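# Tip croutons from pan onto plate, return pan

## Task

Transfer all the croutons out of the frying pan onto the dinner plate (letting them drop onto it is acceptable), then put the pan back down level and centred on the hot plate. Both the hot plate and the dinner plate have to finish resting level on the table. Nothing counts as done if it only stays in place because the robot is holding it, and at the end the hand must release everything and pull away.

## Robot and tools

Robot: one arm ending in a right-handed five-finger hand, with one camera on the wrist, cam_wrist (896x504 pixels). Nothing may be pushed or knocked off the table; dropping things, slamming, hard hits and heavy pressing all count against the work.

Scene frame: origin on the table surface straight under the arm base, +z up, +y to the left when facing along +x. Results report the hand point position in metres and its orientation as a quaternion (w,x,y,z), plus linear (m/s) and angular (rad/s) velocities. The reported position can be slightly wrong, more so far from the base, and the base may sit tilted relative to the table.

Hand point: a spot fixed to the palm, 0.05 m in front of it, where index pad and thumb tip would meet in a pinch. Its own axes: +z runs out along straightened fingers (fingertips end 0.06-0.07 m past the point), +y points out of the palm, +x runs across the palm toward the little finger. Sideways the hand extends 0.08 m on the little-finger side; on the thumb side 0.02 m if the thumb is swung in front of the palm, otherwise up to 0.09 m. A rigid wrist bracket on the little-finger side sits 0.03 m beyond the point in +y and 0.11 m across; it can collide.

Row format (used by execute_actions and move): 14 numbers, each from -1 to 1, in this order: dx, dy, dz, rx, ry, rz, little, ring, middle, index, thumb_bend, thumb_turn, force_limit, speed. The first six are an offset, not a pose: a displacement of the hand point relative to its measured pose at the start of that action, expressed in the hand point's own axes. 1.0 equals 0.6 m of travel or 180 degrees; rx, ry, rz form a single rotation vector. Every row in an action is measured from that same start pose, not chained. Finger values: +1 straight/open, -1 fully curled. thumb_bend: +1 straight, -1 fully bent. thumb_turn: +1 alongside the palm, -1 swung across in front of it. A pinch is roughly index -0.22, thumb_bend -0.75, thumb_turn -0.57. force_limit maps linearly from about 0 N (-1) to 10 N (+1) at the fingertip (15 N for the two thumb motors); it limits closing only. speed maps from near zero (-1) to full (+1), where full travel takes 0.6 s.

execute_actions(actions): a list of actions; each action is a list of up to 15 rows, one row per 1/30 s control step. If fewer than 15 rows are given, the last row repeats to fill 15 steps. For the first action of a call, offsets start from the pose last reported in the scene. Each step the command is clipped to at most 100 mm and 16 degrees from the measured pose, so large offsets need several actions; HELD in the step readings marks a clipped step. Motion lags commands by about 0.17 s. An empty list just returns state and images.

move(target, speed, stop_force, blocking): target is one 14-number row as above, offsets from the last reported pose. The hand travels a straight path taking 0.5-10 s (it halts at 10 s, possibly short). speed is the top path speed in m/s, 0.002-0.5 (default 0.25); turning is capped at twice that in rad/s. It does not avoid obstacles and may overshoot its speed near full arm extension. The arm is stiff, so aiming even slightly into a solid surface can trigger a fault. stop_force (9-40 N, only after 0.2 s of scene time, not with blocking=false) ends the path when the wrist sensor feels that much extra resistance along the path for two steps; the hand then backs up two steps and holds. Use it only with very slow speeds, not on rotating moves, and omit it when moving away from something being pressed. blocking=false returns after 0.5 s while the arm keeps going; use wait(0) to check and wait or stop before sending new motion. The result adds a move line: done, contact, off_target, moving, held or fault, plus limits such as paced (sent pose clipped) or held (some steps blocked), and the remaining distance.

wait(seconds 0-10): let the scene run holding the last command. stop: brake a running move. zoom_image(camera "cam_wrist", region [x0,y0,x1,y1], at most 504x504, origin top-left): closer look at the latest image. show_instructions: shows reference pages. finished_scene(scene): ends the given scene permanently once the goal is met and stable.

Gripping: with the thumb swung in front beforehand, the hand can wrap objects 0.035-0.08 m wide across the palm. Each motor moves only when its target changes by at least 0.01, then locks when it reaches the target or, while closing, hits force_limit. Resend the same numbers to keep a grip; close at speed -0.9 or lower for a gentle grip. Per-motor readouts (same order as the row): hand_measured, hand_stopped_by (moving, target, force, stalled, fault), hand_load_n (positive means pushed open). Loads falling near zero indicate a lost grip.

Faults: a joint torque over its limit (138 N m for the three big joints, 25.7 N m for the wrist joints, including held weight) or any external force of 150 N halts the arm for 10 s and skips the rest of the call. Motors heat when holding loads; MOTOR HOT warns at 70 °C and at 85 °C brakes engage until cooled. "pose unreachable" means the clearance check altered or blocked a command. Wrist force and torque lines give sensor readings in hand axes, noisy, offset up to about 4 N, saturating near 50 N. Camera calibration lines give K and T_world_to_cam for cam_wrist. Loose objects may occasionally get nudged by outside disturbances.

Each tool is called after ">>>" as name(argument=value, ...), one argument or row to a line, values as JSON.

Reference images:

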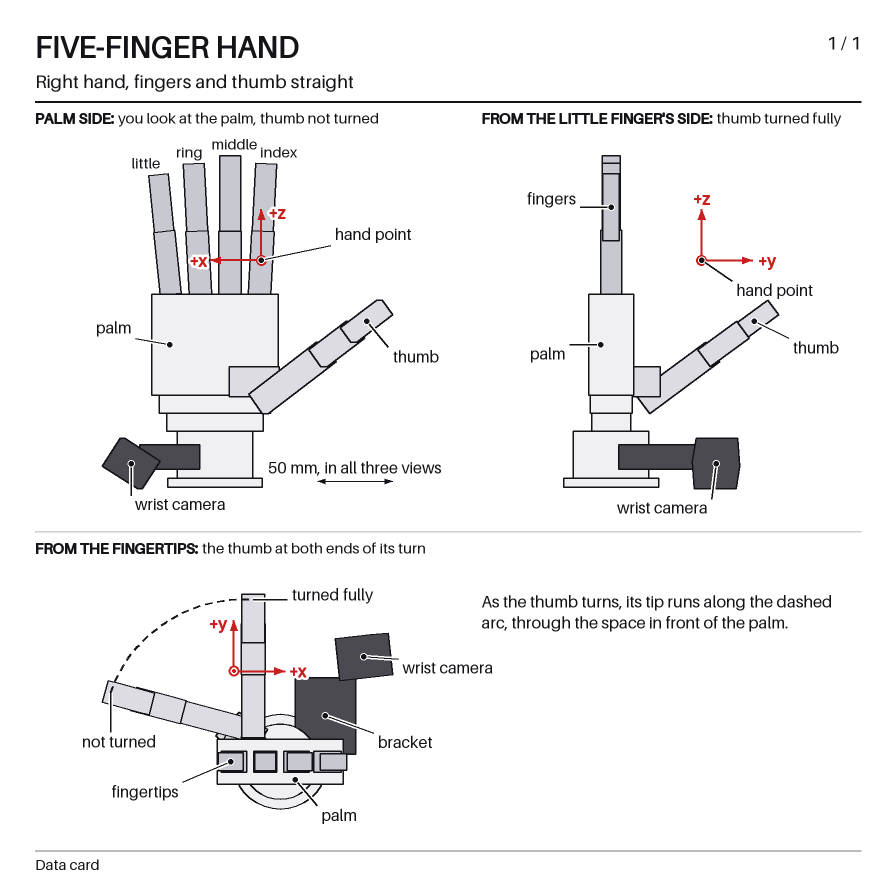

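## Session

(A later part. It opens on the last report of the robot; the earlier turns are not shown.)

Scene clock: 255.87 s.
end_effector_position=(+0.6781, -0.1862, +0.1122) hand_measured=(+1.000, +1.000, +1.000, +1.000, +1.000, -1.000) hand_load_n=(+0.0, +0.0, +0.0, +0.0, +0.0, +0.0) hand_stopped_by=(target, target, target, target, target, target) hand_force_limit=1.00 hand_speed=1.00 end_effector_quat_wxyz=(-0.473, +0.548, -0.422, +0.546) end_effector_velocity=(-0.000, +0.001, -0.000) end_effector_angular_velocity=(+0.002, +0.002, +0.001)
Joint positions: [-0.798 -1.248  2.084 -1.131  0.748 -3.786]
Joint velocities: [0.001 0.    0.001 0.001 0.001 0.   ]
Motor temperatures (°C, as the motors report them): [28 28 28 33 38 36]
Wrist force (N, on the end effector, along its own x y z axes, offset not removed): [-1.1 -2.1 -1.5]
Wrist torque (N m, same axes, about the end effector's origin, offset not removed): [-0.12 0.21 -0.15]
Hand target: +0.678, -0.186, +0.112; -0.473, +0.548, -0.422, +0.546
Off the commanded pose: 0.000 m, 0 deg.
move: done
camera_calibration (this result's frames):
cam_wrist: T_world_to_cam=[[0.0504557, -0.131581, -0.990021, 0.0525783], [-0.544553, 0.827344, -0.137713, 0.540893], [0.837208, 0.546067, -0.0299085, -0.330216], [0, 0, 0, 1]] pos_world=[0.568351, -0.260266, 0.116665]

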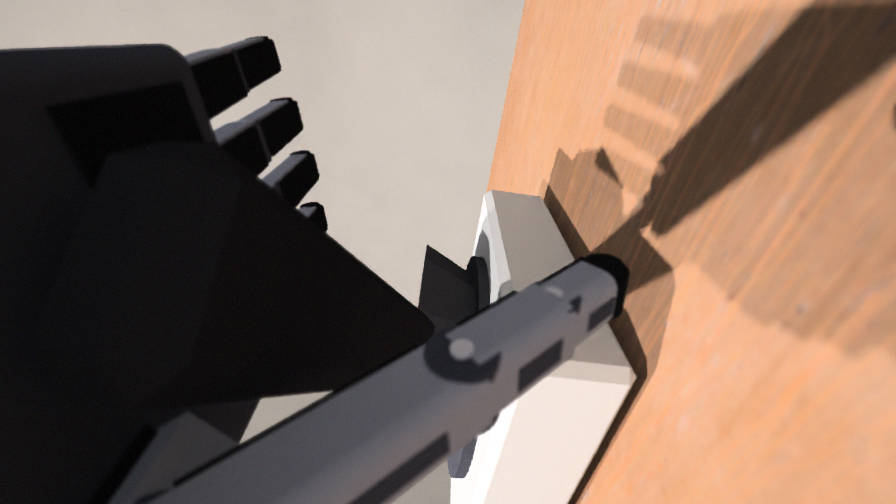

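>>> move(
  target=[0.02,-0.02,-0.12,0,0,0,1,1,1,1,1,-1,1,1],
  speed=0.15,
)

>>> move(
  target=[0.05,-0.42,0,-0.3,0.03,0.07,1,1,1,1,1,1,1,1],
  speed=0.3,
)

Scene clock: 265.83 s.
end_effector_position=(+0.6063, -0.1996, +0.1230) hand_measured=(+1.000, +1.000, +1.000, +1.000, +1.000, -1.000) hand_load_n=(+0.0, +0.0, +0.0, +0.0, +0.0, +0.0) hand_stopped_by=(target, target, target, target, target, target) hand_force_limit=1.00 hand_speed=1.00 end_effector_quat_wxyz=(-0.473, +0.548, -0.422, +0.546) end_effector_velocity=(-0.001, -0.001, -0.000) end_effector_angular_velocity=(+0.002, +0.001, -0.002)
Joint positions: [-0.945 -1.382  2.272 -1.244  0.609 -3.712]
Joint velocities: [-0.003 -0.001  0.002 -0.003 -0.001  0.003]
Motor temperatures (°C, as the motors report them): [28 28 28 33 38 36]
Wrist force (N, on the end effector, along its own x y z axes, offset not removed): [2.4 0.3 2.1]
Wrist torque (N m, same axes, about the end effector's origin, offset not removed): [0.03 -0.71 0.39]
Hand target: +0.606, -0.200, +0.123; -0.473, +0.548, -0.422, +0.546
Off the commanded pose: 0.000 m, 0 deg.
move: done
camera_calibration (this result's frames):
cam_wrist: T_world_to_cam=[[0.0505171, -0.13147, -0.990032, 0.0651968], [-0.544449, 0.827421, -0.137657, 0.514332], [0.837271, 0.545976, -0.0297798, -0.262566], [0, 0, 0, 1]] pos_world=[0.496573, -0.273643, 0.127529]

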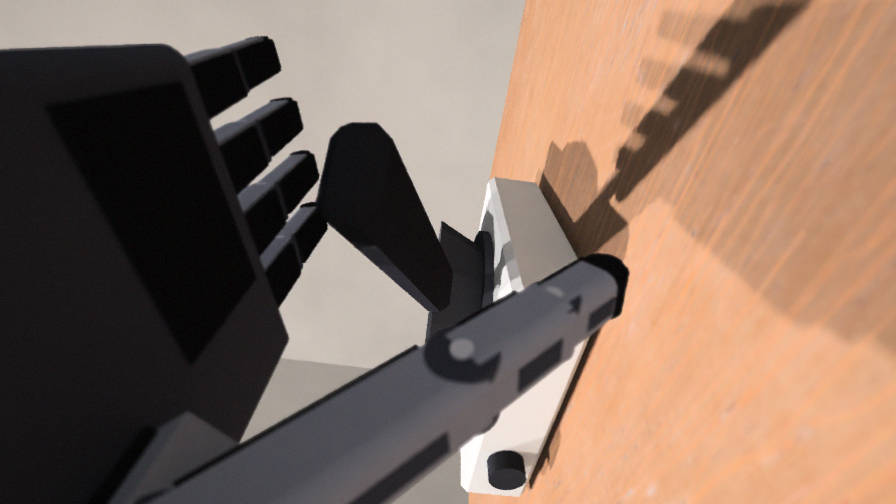

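Scene clock: 268.03 s.
end_effector_position=(+0.5931, -0.1796, +0.3755) hand_measured=(+1.000, +1.000, +1.000, +1.000, +1.000, +1.000) hand_load_n=(+0.0, +0.0, +0.0, +0.0, +0.0, +0.0) hand_stopped_by=(target, target, target, target, target, target) hand_force_limit=1.00 hand_speed=1.00 end_effector_quat_wxyz=(+0.209, -0.629, +0.699, -0.267) end_effector_velocity=(+0.000, +0.000, +0.000) end_effector_angular_velocity=(+0.003, +0.009, -0.001)
Joint positions: [-0.137 -1.509  1.467  0.526  2.063 -3.615]
Joint velocities: [ 0.002  0.007 -0.01   0.013  0.005  0.007]
Motor temperatures (°C, as the motors report them): [28 28 28 33 38 36]
Wrist force (N, on the end effector, along its own x y z axes, offset not removed): [-0.9 -1.6 -0.7]
Wrist torque (N m, same axes, about the end effector's origin, offset not removed): [0.04 -0.04 0.10]
Hand target: +0.593, -0.180, +0.376; +0.208, -0.629, +0.699, -0.267
Off the commanded pose: 0.001 m, 0 deg.
move: done
camera_calibration (this result's frames):
cam_wrist: T_world_to_cam=[[-0.759779, 0.130019, -0.637048, 0.713423], [-0.1667, 0.908095, 0.384155, 0.119856], [0.628448, 0.398069, -0.668277, 0.0821743], [0, 0, 0, 1]] pos_world=[0.510382, -0.234311, 0.463357]

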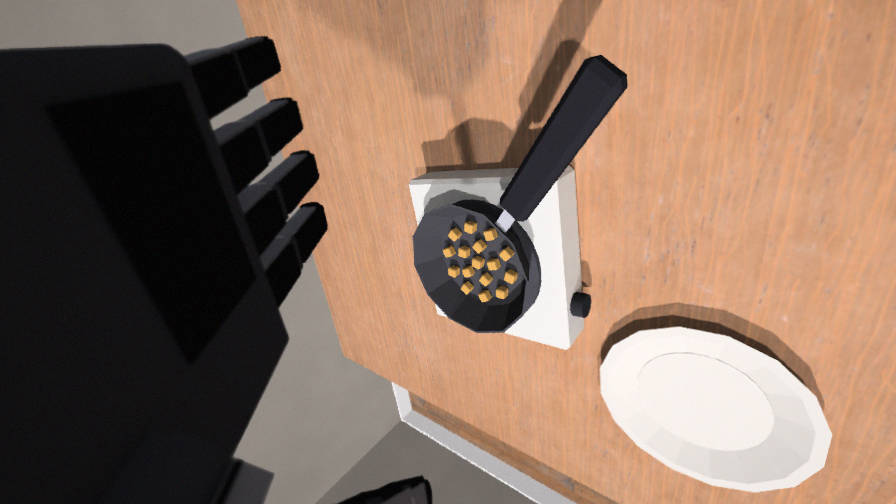

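>>> move(
  target=[-0.058,0.027,0.203,0.098,0.2125,0.53,0.7,0.7,0.7,0.7,1,-1,1,1],
  speed=0.4,
)

>>> move(
  target=[0,0,0,0.098,0.2125,0.53,0.7,0.7,0.7,0.7,1,-1,1,1],
  speed=0.3,
)

Scene clock: 297.43 s.
end_effector_position=(+0.6617, -0.1580, +0.2701) hand_measured=(+0.700, +0.700, +0.700, +0.700, +1.000, -1.000) hand_load_n=(+0.0, +0.0, +0.0, +0.0, +0.0, +0.0) hand_stopped_by=(target, target, target, target, target, target) hand_force_limit=1.00 hand_speed=1.00 end_effector_quat_wxyz=(+0.203, +0.224, +0.908, -0.289) end_effector_velocity=(+0.000, +0.000, -0.001) end_effector_angular_velocity=(+0.010, +0.008, -0.007)
Joint positions: [-0.045 -1.163  1.514  0.175  2.793 -1.819]
Joint velocities: [ 0.001  0.013 -0.018  0.047  0.002  0.042]
Motor temperatures (°C, as the motors report them): [28 28 28 33 38 36]
Wrist force (N, on the end effector, along its own x y z axes, offset not removed): [2.1 1.7 -0.3]
Wrist torque (N m, same axes, about the end effector's origin, offset not removed): [0.53 -0.53 0.30]
Hand target: +0.662, -0.158, +0.270; +0.203, +0.224, +0.908, -0.289
Off the commanded pose: 0.001 m, 0 deg.
move: done
camera_calibration (this result's frames):
cam_wrist: T_world_to_cam=[[0.576475, 0.712224, -0.400517, -0.160495], [0.555296, 0.0181096, 0.831456, -0.587056], [0.599436, -0.701719, -0.385055, -0.271011], [0, 0, 0, 1]] pos_world=[0.580965, -0.0652337, 0.319476]

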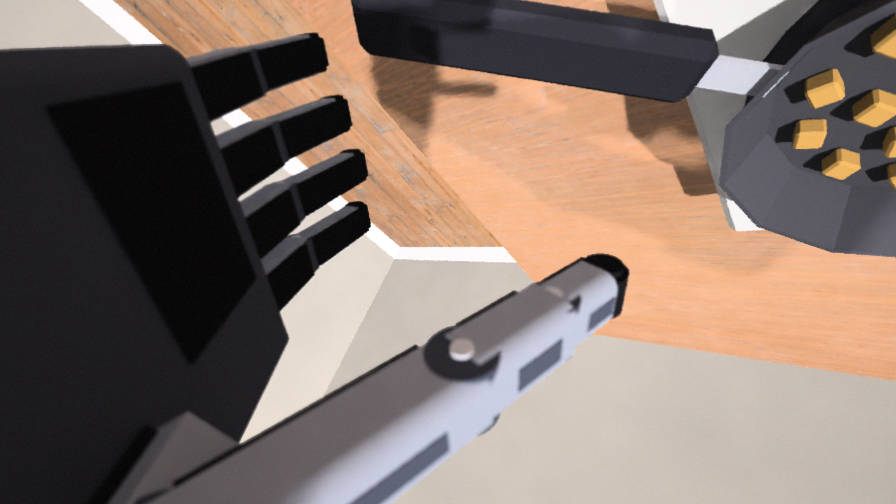

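Scene clock: 300.93 s.
end_effector_position=(+0.6620, -0.1582, +0.2705) hand_measured=(+0.700, +0.700, +0.700, +0.700, +1.000, -1.000) hand_load_n=(+0.0, +0.0, +0.0, +0.0, +0.0, +0.0) hand_stopped_by=(target, target, target, target, target, target) hand_force_limit=1.00 hand_speed=1.00 end_effector_quat_wxyz=(+0.041, +0.904, +0.416, -0.087) end_effector_velocity=(-0.000, -0.001, +0.001) end_effector_angular_velocity=(+0.001, -0.001, -0.009)
Joint positions: [-0.027 -0.753  0.881  1.42   2.362  0.826]
Joint velocities: [-0.001  0.    -0.004  0.003 -0.002  0.008]
Motor temperatures (°C, as the motors report them): [28 28 28 33 38 36]
Wrist force (N, on the end effector, along its own x y z axes, offset not removed): [3.6 -2.7 -0.1]
Wrist torque (N m, same axes, about the end effector's origin, offset not removed): [-0.27 -0.68 -0.07]
Hand target: +0.662, -0.158, +0.270; +0.041, +0.904, +0.416, -0.087
Off the commanded pose: 0.001 m, 0 deg.
move: done
camera_calibration (this result's frames):
cam_wrist: T_world_to_cam=[[0.716526, -0.697394, 0.015209, -0.588555], [-0.532206, -0.532451, 0.65822, 0.0921502], [-0.450941, -0.479726, -0.752672, 0.558651], [0, 0, 0, 1]] pos_world=[0.722676, -0.0933898, 0.368777]

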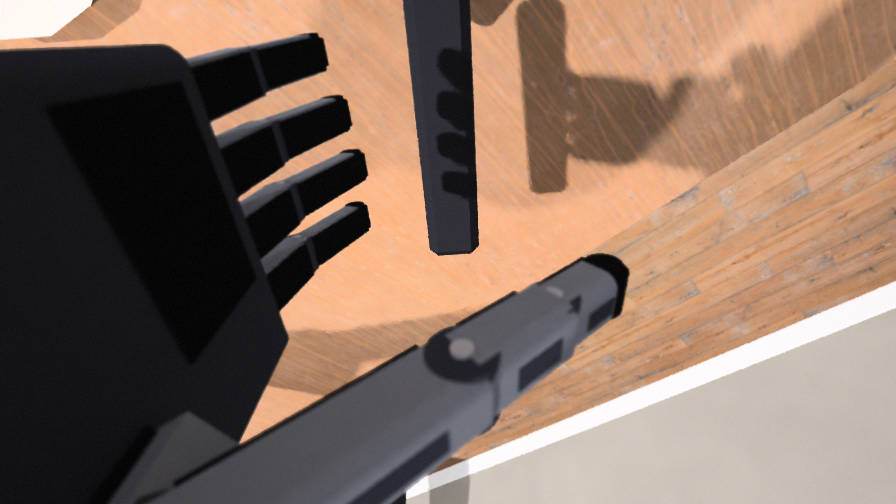

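>>> move(
  target=[0,0,0.215,0,0,0,0.7,0.7,0.7,0.7,1,-1,1,1],
  speed=0.12,
)

>>> move(
  target=[0,0.03,0.025,0,0,0,0.1,0.1,0.1,0.1,1,-1,1,-0.3],
  speed=0.04,
)

Scene clock: 307.73 s.
end_effector_position=(+0.6461, -0.1770, +0.1440) hand_measured=(+0.700, +0.700, +0.700, +0.700, +1.000, -1.000) hand_load_n=(+0.0, +0.0, +0.0, +0.0, +0.0, +0.0) hand_stopped_by=(target, target, target, target, target, target) hand_force_limit=1.00 hand_speed=1.00 end_effector_quat_wxyz=(+0.041, +0.904, +0.416, -0.087) end_effector_velocity=(-0.000, +0.001, -0.002) end_effector_angular_velocity=(+0.000, -0.000, -0.000)
Joint positions: [-0.181 -0.741  1.057  1.079  2.347  0.61 ]
Joint velocities: [-0.002  0.002  0.002 -0.005 -0.    -0.002]
Motor temperatures (°C, as the motors report them): [28 28 28 33 38 36]
Wrist force (N, on the end effector, along its own x y z axes, offset not removed): [1.9 3.7 -1.3]
Wrist torque (N m, same axes, about the end effector's origin, offset not removed): [0.96 -0.20 0.29]
Hand target: +0.646, -0.177, +0.144; +0.041, +0.904, +0.416, -0.087
Off the commanded pose: 0.000 m, 0 deg.
move: done
camera_calibration (this result's frames):
cam_wrist: T_world_to_cam=[[0.716468, -0.69746, 0.0149173, -0.588266], [-0.532112, -0.532535, 0.658228, 0.15688], [-0.451144, -0.479537, -0.752671, 0.447445], [0, 0, 0, 1]] pos_world=[0.706813, -0.112181, 0.242292]

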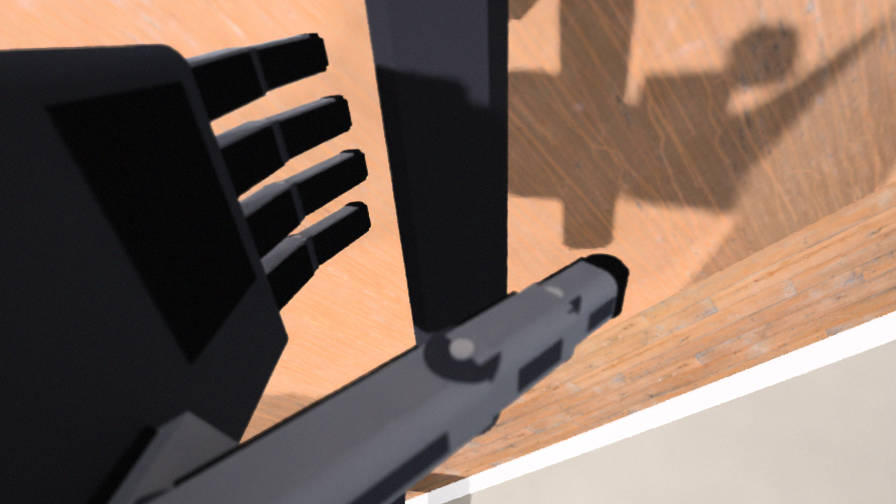

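Scene clock: 308.67 s.
end_effector_position=(+0.6579, -0.1908, +0.1294) hand_measured=(+0.100, +0.100, +0.100, +0.100, +1.000, -1.000) hand_load_n=(+0.0, +0.0, +0.0, +0.0, +0.0, +0.0) hand_stopped_by=(target, target, target, target, target, target) hand_force_limit=1.00 hand_speed=-0.30 end_effector_quat_wxyz=(+0.041, +0.904, +0.416, -0.087) end_effector_velocity=(+0.000, +0.000, -0.002) end_effector_angular_velocity=(+0.001, +0.004, +0.002)
Joint positions: [-0.21  -0.714  1.003  1.079  2.341  0.57 ]
Joint velocities: [-0.001  0.004 -0.003  0.003 -0.    -0.001]
Motor temperatures (°C, as the motors report them): [28 28 28 33 38 36]
Wrist force (N, on the end effector, along its own x y z axes, offset not removed): [0.5 1.8 5.9]
Wrist torque (N m, same axes, about the end effector's origin, offset not removed): [-0.14 -0.19 0.33]
Hand target: +0.658, -0.191, +0.129; +0.041, +0.904, +0.416, -0.087
Off the commanded pose: 0.000 m, 0 deg.
move: done
camera_calibration (this result's frames):
cam_wrist: T_world_to_cam=[[0.716433, -0.697496, 0.0149263, -0.60613], [-0.532164, -0.532528, 0.658191, 0.165454], [-0.451137, -0.479493, -0.752703, 0.435131], [0, 0, 0, 1]] pos_world=[0.718604, -0.126022, 0.227671]

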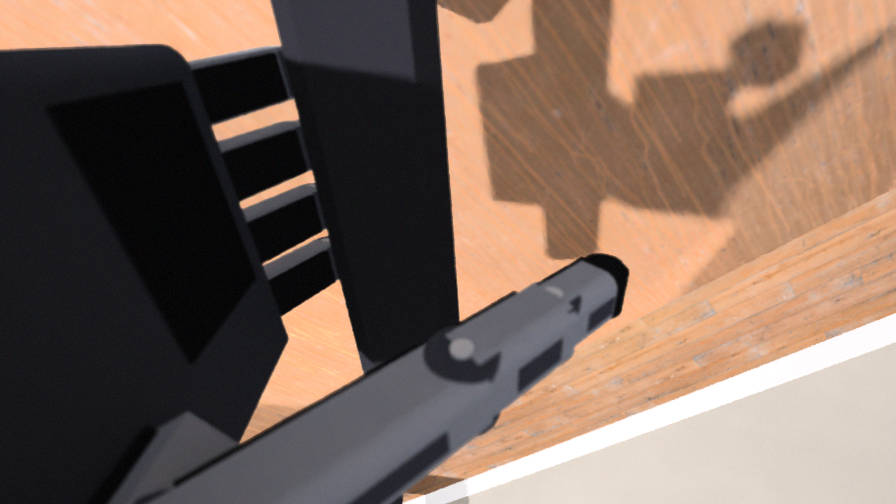

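>>> move(
  target=[0.015,0.021,0.05,0,0,0,-0.4,-0.4,-0.4,-0.4,1,-1,1,-0.5],
  speed=0.04,
)

>>> move(
  target=[0,0,0,0,0,0,-1,-1,-1,-1,1,-1,1,-0.3],
)

Scene clock: 315.17 s.
end_effector_position=(+0.6695, -0.1967, +0.0983) hand_measured=(-0.400, -0.400, -0.400, -0.400, +1.000, -1.000) hand_load_n=(+0.0, +0.0, +0.0, +0.0, +0.0, +0.0) hand_stopped_by=(target, target, target, target, target, target) hand_force_limit=1.00 hand_speed=-0.50 end_effector_quat_wxyz=(+0.041, +0.904, +0.416, -0.087) end_effector_velocity=(+0.001, -0.000, -0.001) end_effector_angular_velocity=(+0.001, -0.000, -0.001)
Joint positions: [-0.243 -0.661  0.944  1.053  2.334  0.525]
Joint velocities: [-0.001  0.002 -0.003  0.    -0.001 -0.001]
Motor temperatures (°C, as the motors report them): [28 28 28 33 38 36]
Wrist force (N, on the end effector, along its own x y z axes, offset not removed): [-2.4 -2.5 -4.0]
Wrist torque (N m, same axes, about the end effector's origin, offset not removed): [-0.09 0.35 -0.23]
Hand target: +0.670, -0.197, +0.098; +0.041, +0.904, +0.416, -0.087
Off the commanded pose: 0.000 m, 0 deg.
move: done
camera_calibration (this result's frames):
cam_wrist: T_world_to_cam=[[0.716421, -0.697509, 0.0148786, -0.618061], [-0.532161, -0.532551, 0.658175, 0.188943], [-0.45116, -0.479449, -0.752718, 0.414227], [0, 0, 0, 1]] pos_world=[0.730222, -0.131881, 0.196634]

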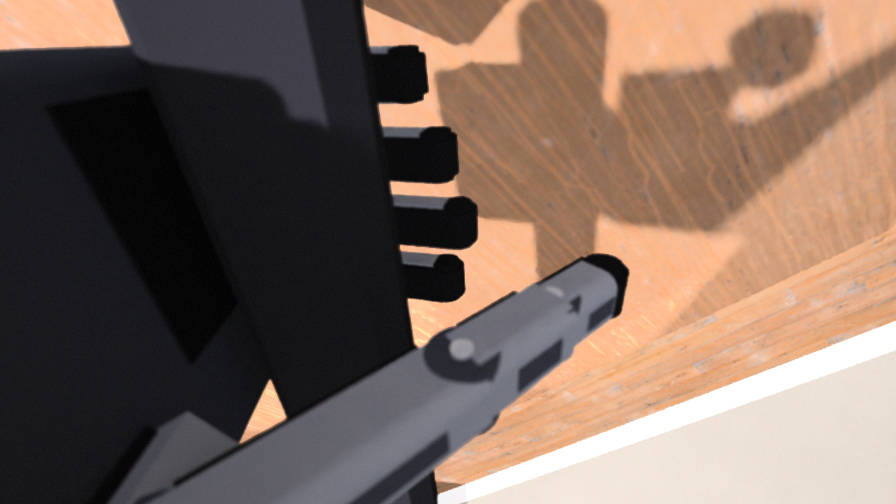

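Scene clock: 315.87 s.
end_effector_position=(+0.6696, -0.1967, +0.0983) hand_measured=(-0.870, -0.852, -0.856, -0.858, +1.000, -1.000) hand_load_n=(+12.0, +11.5, +11.0, +10.0, +0.0, +0.0) hand_stopped_by=(force, force, force, force, target, target) hand_force_limit=1.00 hand_speed=-0.30 end_effector_quat_wxyz=(+0.041, +0.904, +0.416, -0.087) end_effector_velocity=(-0.000, -0.000, +0.000) end_effector_angular_velocity=(-0.001, +0.001, +0.000)
Joint positions: [-0.243 -0.661  0.944  1.053  2.334  0.525]
Joint velocities: [-0.    -0.     0.     0.001  0.001 -0.   ]
Motor temperatures (°C, as the motors report them): [28 28 28 33 38 36]
Wrist force (N, on the end effector, along its own x y z axes, offset not removed): [2.3 3.1 -1.3]
Wrist torque (N m, same axes, about the end effector's origin, offset not removed): [1.05 -0.30 0.47]
Hand target: +0.670, -0.197, +0.098; +0.041, +0.904, +0.416, -0.087
Off the commanded pose: 0.000 m, 0 deg.
move: done
camera_calibration (this result's frames):
cam_wrist: T_world_to_cam=[[0.71637, -0.697561, 0.0149318, -0.618075], [-0.532262, -0.532526, 0.658113, 0.189057], [-0.451123, -0.4794, -0.752771, 0.414201], [0, 0, 0, 1]] pos_world=[0.730253, -0.131899, 0.196607]

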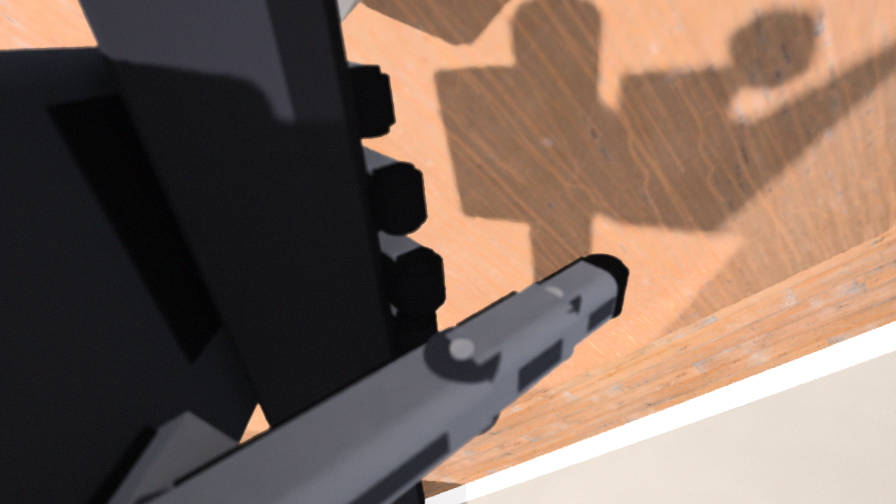

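A firm grip. Close the thumb and lift.

>>> move(
  target=[0,0,0,0,0,0,-1,-1,-1,-1,-1,-1,1,0.3],
)

>>> move(
  target=[-0.016,0,-0.082,0,0,0,-1,-1,-1,-1,-1,-1,1,0.3],
  speed=0.04,
)

Scene clock: 323.63 s.
end_effector_position=(+0.6695, -0.1967, +0.0983) hand_measured=(-0.870, -0.852, -0.856, -0.858, +0.040, -1.000) hand_load_n=(+12.0, +11.5, +11.0, +9.5, +15.5, +3.0) hand_stopped_by=(force, force, force, force, force, target) hand_force_limit=1.00 hand_speed=0.30 end_effector_quat_wxyz=(+0.041, +0.904, +0.416, -0.087) end_effector_velocity=(+0.000, -0.000, -0.000) end_effector_angular_velocity=(+0.000, -0.001, -0.000)
Joint positions: [-0.243 -0.661  0.944  1.053  2.334  0.525]
Joint velocities: [-0.     0.    -0.001 -0.    -0.    -0.   ]
Motor temperatures (°C, as the motors report them): [28 28 28 33 38 36]
Wrist force (N, on the end effector, along its own x y z axes, offset not removed): [-1.5 -0.6 1.0]
Wrist torque (N m, same axes, about the end effector's origin, offset not removed): [0.33 0.15 -0.11]
Hand target: +0.670, -0.197, +0.098; +0.041, +0.904, +0.416, -0.087
Off the commanded pose: 0.000 m, 0 deg.
move: done
camera_calibration (this result's frames):
cam_wrist: T_world_to_cam=[[0.716395, -0.697535, 0.0149123, -0.618069], [-0.532214, -0.532534, 0.658146, 0.188985], [-0.451139, -0.479429, -0.752742, 0.41423], [0, 0, 0, 1]] pos_world=[0.730237, -0.13189, 0.196645]

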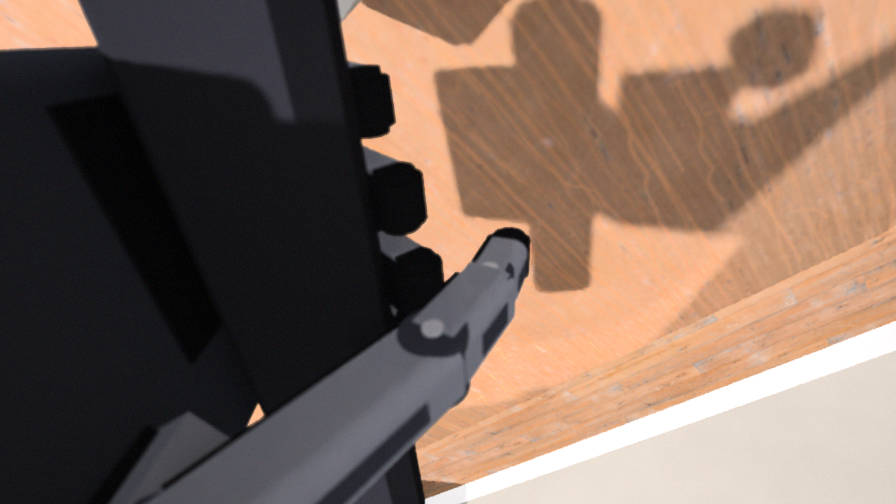

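Scene clock: 325.23 s.
end_effector_position=(+0.6694, -0.1967, +0.1484) hand_measured=(-0.870, -0.854, -0.856, -0.858, +0.040, -1.000) hand_load_n=(+13.0, +0.0, +6.5, +0.0, +15.5, +1.5) hand_stopped_by=(force, force, force, force, force, target) hand_force_limit=1.00 hand_speed=0.30 end_effector_quat_wxyz=(+0.041, +0.904, +0.416, -0.087) end_effector_velocity=(+0.000, +0.000, +0.001) end_effector_angular_velocity=(+0.000, -0.000, -0.001)
Joint positions: [-0.197 -0.705  0.935  1.15   2.344  0.588]
Joint velocities: [ 0.001 -0.    -0.001  0.002 -0.     0.003]
Motor temperatures (°C, as the motors report them): [28 28 28 33 38 36]
Wrist force (N, on the end effector, along its own x y z axes, offset not removed): [3.8 -1.5 4.9]
Wrist torque (N m, same axes, about the end effector's origin, offset not removed): [-0.25 -1.54 0.38]
Hand target: +0.669, -0.197, +0.148; +0.041, +0.904, +0.416, -0.087
Off the commanded pose: 0.000 m, 0 deg.
move: done
camera_calibration (this result's frames):
cam_wrist: T_world_to_cam=[[0.716419, -0.697509, 0.0150015, -0.618746], [-0.532232, -0.532506, 0.658154, 0.156039], [-0.45108, -0.479498, -0.752734, 0.451793], [0, 0, 0, 1]] pos_world=[0.730125, -0.131855, 0.246664]

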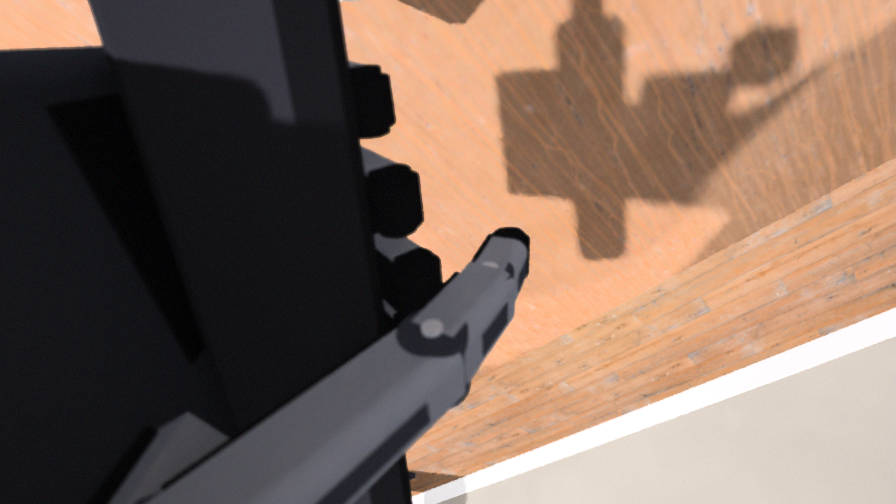

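>>> move(
  target=[0.125,-0.18,-0.062,-0.043,0,-0.2215,-1,-0.98,-0.98,-0.98,-1,-1,1,-0.5],
  speed=0.12,
)

>>> move(
  target=[0.005,0,0.025,-0.2455,0,0.0475,-1,-0.98,-0.98,-0.98,-1,-1,1,-0.5],
  speed=0.12,
)

Scene clock: 348.10 s.
end_effector_position=(+0.6399, -0.0652, +0.1702) hand_measured=(-0.870, -0.882, -0.866, -0.962, +0.040, -1.000) hand_load_n=(+12.0, +11.0, +11.5, +11.0, +15.5, +1.0) hand_stopped_by=(force, force, force, force, force, target) hand_force_limit=1.00 hand_speed=-0.50 end_effector_quat_wxyz=(+0.069, +0.704, +0.704, -0.069) end_effector_velocity=(-0.000, +0.001, +0.000) end_effector_angular_velocity=(+0.000, -0.002, +0.006)
Joint positions: [-0.033 -0.814  1.318  0.862  2.415 -0.008]
Joint velocities: [ 0.001 -0.002  0.003 -0.004 -0.    -0.007]
Motor temperatures (°C, as the motors report them): [28 28 28 33 38 36]
Wrist force (N, on the end effector, along its own x y z axes, offset not removed): [1.6 1.0 5.5]
Wrist torque (N m, same axes, about the end effector's origin, offset not removed): [0.00 -1.08 0.35]
Hand target: +0.640, -0.065, +0.170; +0.069, +0.703, +0.704, -0.068
Off the commanded pose: 0.000 m, 0 deg.
move: done
camera_calibration (this result's frames):
cam_wrist: T_world_to_cam=[[0.99788, -0.0636374, 0.013617, -0.644704], [-0.0568293, -0.750151, 0.65882, -0.122562], [-0.0317107, -0.658197, -0.752178, 0.2378], [0, 0, 0, 1]] pos_world=[0.643913, 0.0235518, 0.268393]

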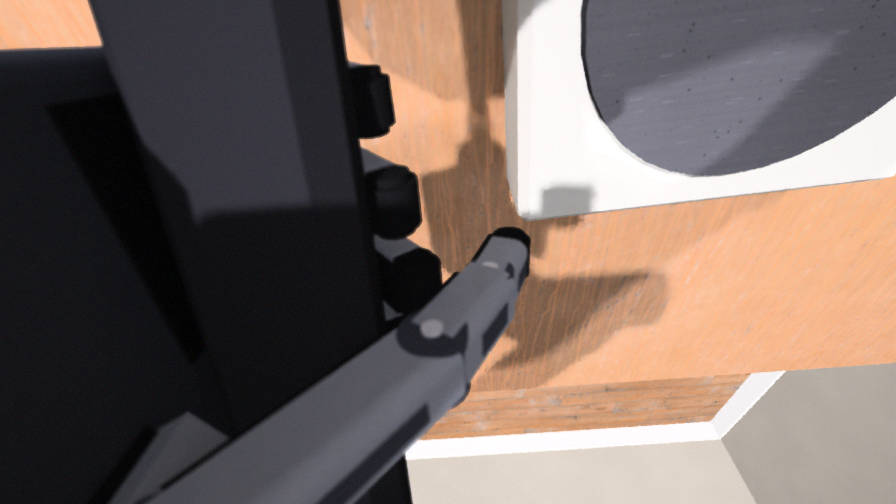

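Scene clock: 351.73 s.
end_effector_position=(+0.6397, -0.0648, +0.1545) hand_measured=(-0.870, -0.882, -0.866, -0.962, +0.040, -1.000) hand_load_n=(+11.5, +11.0, +11.5, +11.0, +15.5, +1.0) hand_stopped_by=(force, force, force, force, force, target) hand_force_limit=1.00 hand_speed=-0.50 end_effector_quat_wxyz=(+0.332, +0.676, +0.625, +0.206) end_effector_velocity=(+0.000, +0.000, -0.000) end_effector_angular_velocity=(+0.001, -0.009, +0.001)
Joint positions: [-0.228 -1.106  2.043 -0.614  1.992 -0.628]
Joint velocities: [-0.004  0.001  0.006 -0.014 -0.01  -0.003]
Motor temperatures (°C, as the motors report them): [28 28 28 33 38 36]
Wrist force (N, on the end effector, along its own x y z axes, offset not removed): [0.8 -4.6 6.2]
Wrist torque (N m, same axes, about the end effector's origin, offset not removed): [-0.15 -0.95 -0.47]
Hand target: +0.640, -0.065, +0.154; +0.332, +0.676, +0.625, +0.206
Off the commanded pose: 0.001 m, 0 deg.
move: done
camera_calibration (this result's frames):
cam_wrist: T_world_to_cam=[[0.696761, -0.0627137, 0.714557, -0.559871], [-0.504179, -0.751402, 0.425675, 0.210195], [0.510224, -0.656858, -0.555166, -0.150692], [0, 0, 0, 1]] pos_world=[0.572958, 0.0238462, 0.226926]

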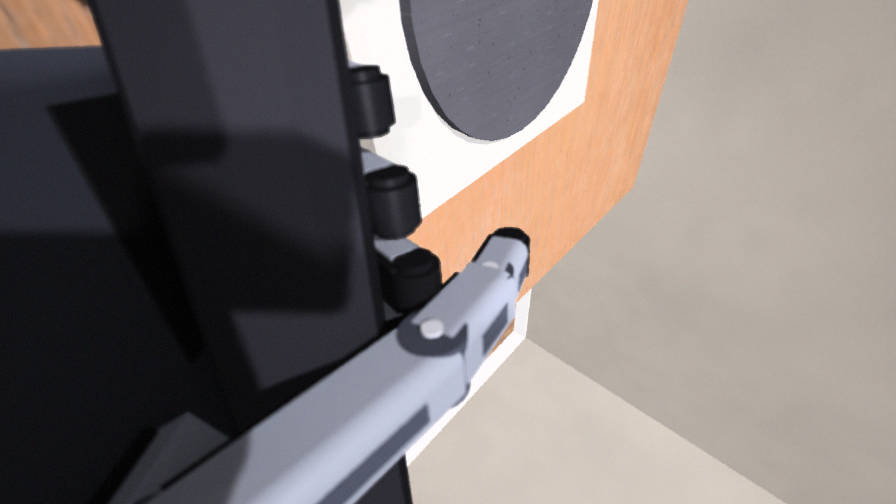

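>>> move(
  target=[-0.013,-0.047,-0.07,-0.1364,0,0.0264,-1,-0.98,-0.98,-0.98,-1,-1,1,-0.5],
  speed=0.08,
)

>>> move(
  target=[-0.014,-0.015,-0.073,-0.1364,0,0.0264,-1,-0.98,-0.98,-0.98,-1,-1,1,-0.5],
  speed=0.04,
)

Scene clock: 366.57 s.
end_effector_position=(+0.5898, -0.0643, +0.1647) hand_measured=(-0.870, -0.882, -0.866, -0.962, +0.040, -1.000) hand_load_n=(+11.5, +11.0, +11.5, +11.0, +15.5, +1.0) hand_stopped_by=(force, force, force, force, force, target) hand_force_limit=1.00 hand_speed=-0.50 end_effector_quat_wxyz=(+0.459, +0.615, +0.538, +0.348) end_effector_velocity=(-0.001, -0.000, -0.000) end_effector_angular_velocity=(+0.000, -0.008, -0.001)
Joint positions: [-0.434 -1.022  2.361 -1.372  1.528 -0.641]
Joint velocities: [-0.005  0.006  0.003 -0.016 -0.009  0.002]
Motor temperatures (°C, as the motors report them): [28 28 28 33 38 36]
Wrist force (N, on the end effector, along its own x y z axes, offset not removed): [-0.5 -7.7 6.4]
Wrist torque (N m, same axes, about the end effector's origin, offset not removed): [-0.44 -0.54 -1.12]
Hand target: +0.590, -0.064, +0.165; +0.459, +0.615, +0.538, +0.348
Off the commanded pose: 0.000 m, 0 deg.
move: done
camera_calibration (this result's frames):
cam_wrist: T_world_to_cam=[[0.330081, -0.0629728, 0.94185, -0.353553], [-0.636069, -0.752074, 0.172633, 0.300448], [0.697469, -0.656064, -0.2883, -0.273626], [0, 0, 0, 1]] pos_world=[0.498652, 0.0241786, 0.202241]

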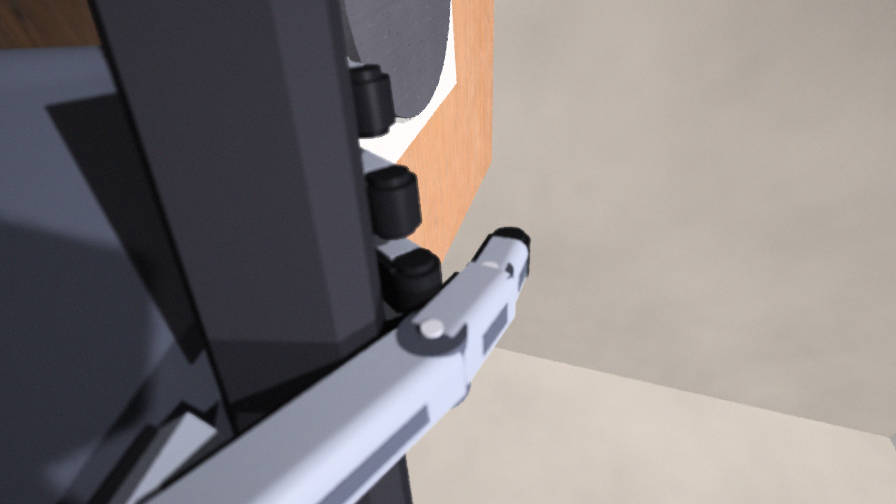

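Scene clock: 372.27 s.
end_effector_position=(+0.5452, -0.0644, +0.1715) hand_measured=(-0.870, -0.882, -0.866, -0.962, +0.040, -1.000) hand_load_n=(+8.5, +9.0, +11.5, +11.5, +15.5, +2.0) hand_stopped_by=(force, force, force, force, force, target) hand_force_limit=1.00 hand_speed=-0.50 end_effector_quat_wxyz=(+0.564, +0.525, +0.427, +0.473) end_effector_velocity=(-0.001, -0.000, +0.000) end_effector_angular_velocity=(-0.001, -0.012, -0.000)
Joint positions: [-0.63  -0.706  2.433 -2.154  1.115 -0.414]
Joint velocities: [-0.003  0.008 -0.002 -0.019 -0.008  0.009]
Motor temperatures (°C, as the motors report them): [28 28 28 33 38 36]
Wrist force (N, on the end effector, along its own x y z axes, offset not removed): [1.7 -4.6 -1.9]
Wrist torque (N m, same axes, about the end effector's origin, offset not removed): [0.25 -0.38 -1.07]
Hand target: +0.545, -0.064, +0.172; +0.564, +0.525, +0.426, +0.473
Off the commanded pose: 0.000 m, 0 deg.
move: done
camera_calibration (this result's frames):
cam_wrist: T_world_to_cam=[[-0.0983662, -0.0635347, 0.99312, -0.120552], [-0.648993, -0.752443, -0.112419, 0.326787], [0.754409, -0.655586, 0.0327814, -0.32669], [0, 0, 0, 1]] pos_world=[0.446682, 0.024056, 0.167169]

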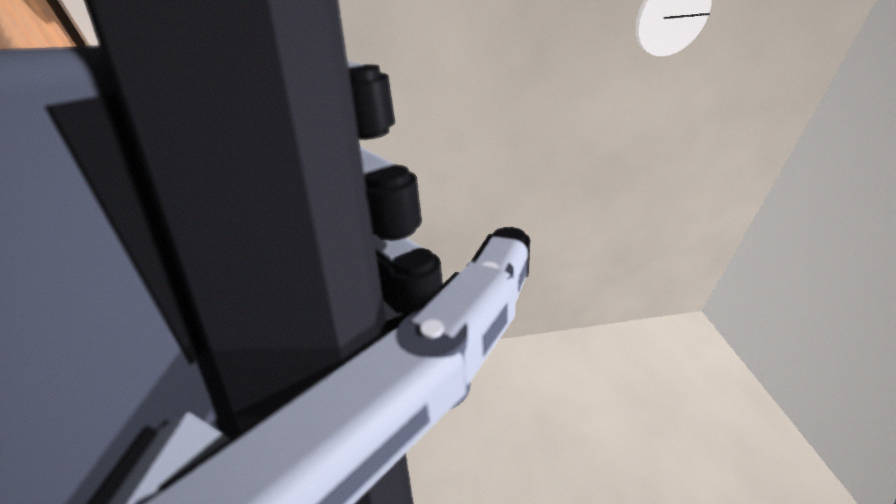

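>>> move(
  target=[0,0.033,0,-0.0546,0,0.0106,-1,-0.98,-0.98,-0.98,-1,-1,1,-0.5],
  speed=0.06,
)

>>> move(
  target=[0.525,0.212,-0.185,0.573,0,-0.111,-1,-0.98,-0.98,-0.98,-1,-1,1,-0.5],
  speed=0.2,
)

Scene clock: 383.43 s.
end_effector_position=(+0.5436, -0.0644, +0.1912) hand_measured=(-0.870, -0.882, -0.866, -0.962, +0.040, -1.000) hand_load_n=(+4.0, +6.0, +11.5, +12.5, +15.0, +2.5) hand_stopped_by=(force, force, force, force, force, target) hand_force_limit=1.00 hand_speed=-0.50 end_effector_quat_wxyz=(+0.599, +0.482, +0.376, +0.517) end_effector_velocity=(+0.000, -0.000, +0.001) end_effector_angular_velocity=(-0.001, -0.010, -0.000)
Joint positions: [-0.628 -0.637  2.394 -2.365  1.057 -0.297]
Joint velocities: [ 0.001  0.003 -0.003 -0.011 -0.003  0.006]
Motor temperatures (°C, as the motors report them): [28 28 28 33 38 36]
Wrist force (N, on the end effector, along its own x y z axes, offset not removed): [0.4 -6.7 0.7]
Wrist torque (N m, same axes, about the end effector's origin, offset not removed): [-0.40 -0.04 -0.83]
Hand target: +0.544, -0.064, +0.191; +0.599, +0.482, +0.376, +0.517
Off the commanded pose: 0.000 m, 0 deg.
move: done
camera_calibration (this result's frames):
cam_wrist: T_world_to_cam=[[-0.268907, -0.0638261, 0.961049, -0.0414282], [-0.619492, -0.752568, -0.223318, 0.333094], [0.737508, -0.655414, 0.162831, -0.341793], [0, 0, 0, 1]] pos_world=[0.447284, 0.0240158, 0.169855]

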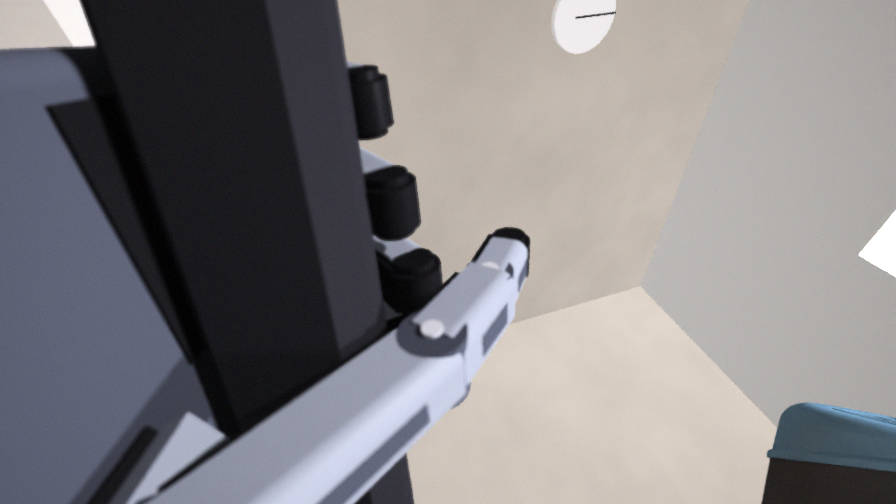

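Scene clock: 388.47 s.
end_effector_position=(+0.4634, +0.2655, +0.3012) hand_measured=(-0.870, -0.882, -0.866, -0.962, +0.040, -1.000) hand_load_n=(+7.0, +8.0, +11.5, +10.5, +15.5, +2.0) hand_stopped_by=(force, force, force, force, force, target) hand_force_limit=1.00 hand_speed=-0.50 end_effector_quat_wxyz=(+0.068, +0.703, +0.704, -0.069) end_effector_velocity=(-0.000, +0.002, -0.000) end_effector_angular_velocity=(-0.000, +0.007, -0.001)
Joint positions: [ 0.64  -0.433  1.146  1.365  2.302  0.955]
Joint velocities: [-0.     0.006 -0.009  0.01  -0.006  0.004]
Motor temperatures (°C, as the motors report them): [28 28 28 33 38 36]
Wrist force (N, on the end effector, along its own x y z axes, offset not removed): [0.8 0.4 10.9]
Wrist torque (N m, same axes, about the end effector's origin, offset not removed): [-0.48 -1.35 0.12]
Hand target: +0.463, +0.266, +0.301; +0.068, +0.703, +0.704, -0.070
Off the commanded pose: 0.001 m, 0 deg.
move: done
camera_calibration (this result's frames):
cam_wrist: T_world_to_cam=[[0.997929, -0.0632366, 0.0118206, -0.448922], [-0.0553256, -0.749846, 0.659295, 0.0282732], [-0.032828, -0.658583, -0.751791, 0.548951], [0, 0, 0, 1]] pos_world=[0.467577, 0.354342, 0.399362]

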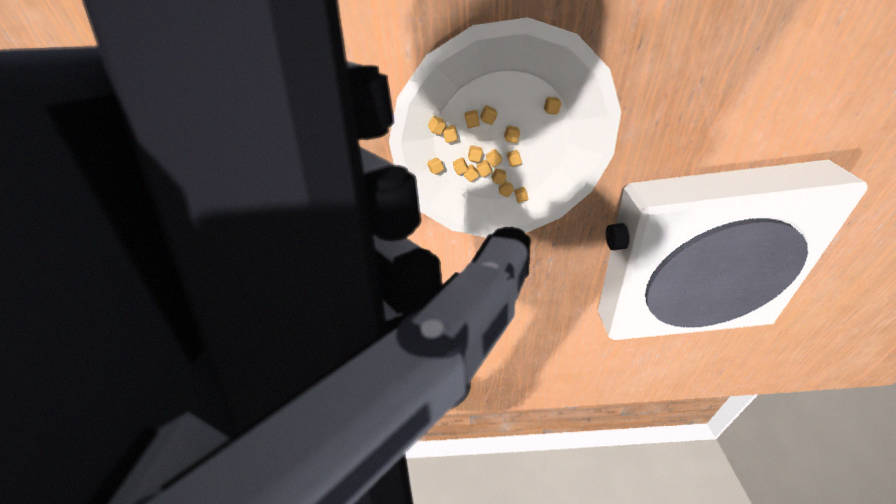

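>>> move(
  target=[-0.702,0.348,0.403,0.043,0,0.2215,-0.98,-1,-0.98,-0.98,-1,-1,1,-0.5],
  speed=0.2,
)

>>> move(
  target=[0.013,0,0.065,0,0.022,0,-0.98,-1,-0.98,-0.98,-1,-1,1,-0.5],
  speed=0.03,
)

Scene clock: 399.07 s.
end_effector_position=(+0.6716, -0.1938, +0.1446) hand_measured=(-0.884, -0.892, -0.866, -0.962, +0.040, -1.000) hand_load_n=(+12.0, +11.5, +11.0, +10.0, +16.0, +1.5) hand_stopped_by=(force, force, force, force, force, target) hand_force_limit=1.00 hand_speed=-0.50 end_effector_quat_wxyz=(+0.041, +0.904, +0.416, -0.089) end_effector_velocity=(+0.001, -0.001, +0.000) end_effector_angular_velocity=(-0.001, +0.000, -0.002)
Joint positions: [-0.196 -0.691  0.921  1.155  2.345  0.592]
Joint velocities: [-0.001  0.002 -0.006  0.004  0.001  0.001]
Motor temperatures (°C, as the motors report them): [28 28 28 33 38 36]
Wrist force (N, on the end effector, along its own x y z axes, offset not removed): [0.6 -3.7 5.5]
Wrist torque (N m, same axes, about the end effector's origin, offset not removed): [-0.52 -1.11 -0.06]
Hand target: +0.672, -0.194, +0.145; +0.041, +0.904, +0.416, -0.089
Off the commanded pose: 0.001 m, 0 deg.
move: done
camera_calibration (this result's frames):
cam_wrist: T_world_to_cam=[[0.716444, -0.697523, 0.0129958, -0.617957], [-0.530407, -0.532504, 0.659627, 0.159734], [-0.453185, -0.479479, -0.751481, 0.452567], [0, 0, 0, 1]] pos_world=[0.732552, -0.128984, 0.242762]

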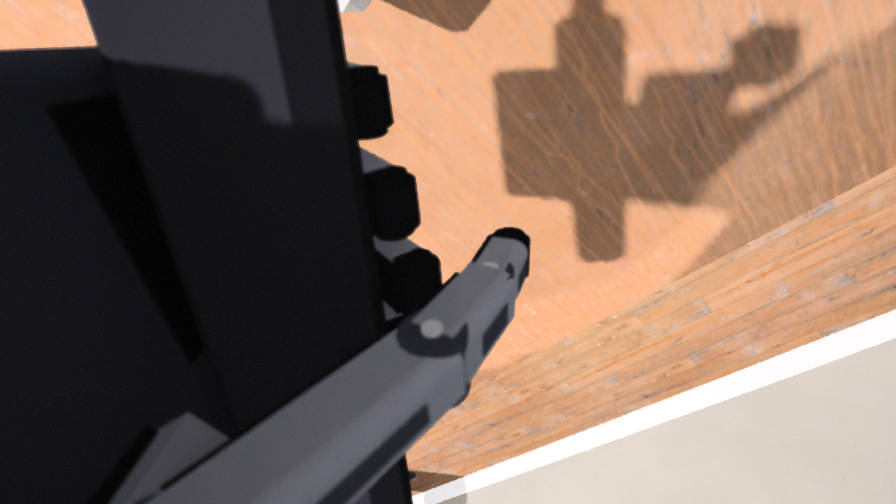

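Scene clock: 400.73 s.
end_effector_position=(+0.6716, -0.1936, +0.1049) hand_measured=(-0.884, -0.892, -0.866, -0.962, +0.040, -1.000) hand_load_n=(+9.0, +10.0, +11.5, +10.5, +15.5, +2.5) hand_stopped_by=(force, force, force, force, force, target) hand_force_limit=1.00 hand_speed=-0.50 end_effector_quat_wxyz=(+0.026, +0.907, +0.417, -0.057) end_effector_velocity=(+0.000, -0.000, -0.001) end_effector_angular_velocity=(+0.002, -0.002, -0.000)
Joint positions: [-0.248 -0.708  0.987  1.012  2.273  0.491]
Joint velocities: [-0.001 -0.001  0.002 -0.004 -0.002 -0.003]
Motor temperatures (°C, as the motors report them): [28 28 28 33 38 36]
Wrist force (N, on the end effector, along its own x y z axes, offset not removed): [0.7 1.1 1.0]
Wrist torque (N m, same axes, about the end effector's origin, offset not removed): [0.10 -0.30 0.29]
Hand target: +0.672, -0.194, +0.105; +0.026, +0.907, +0.417, -0.057
Off the commanded pose: 0.000 m, 0 deg.
move: done
camera_calibration (this result's frames):
cam_wrist: T_world_to_cam=[[0.715873, -0.69818, 0.00838407, -0.616617], [-0.558816, -0.565696, 0.606392, 0.204267], [-0.418628, -0.438785, -0.795121, 0.412065], [0, 0, 0, 1]] pos_world=[0.728069, -0.134149, 0.208945]

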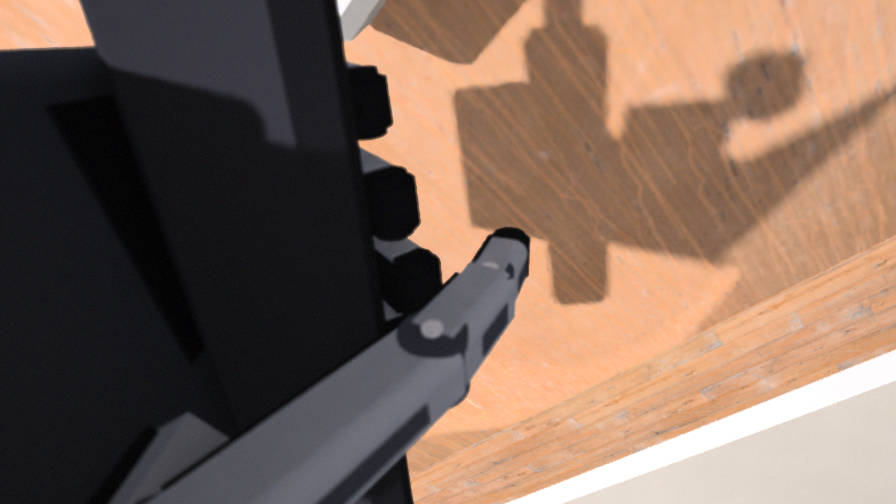

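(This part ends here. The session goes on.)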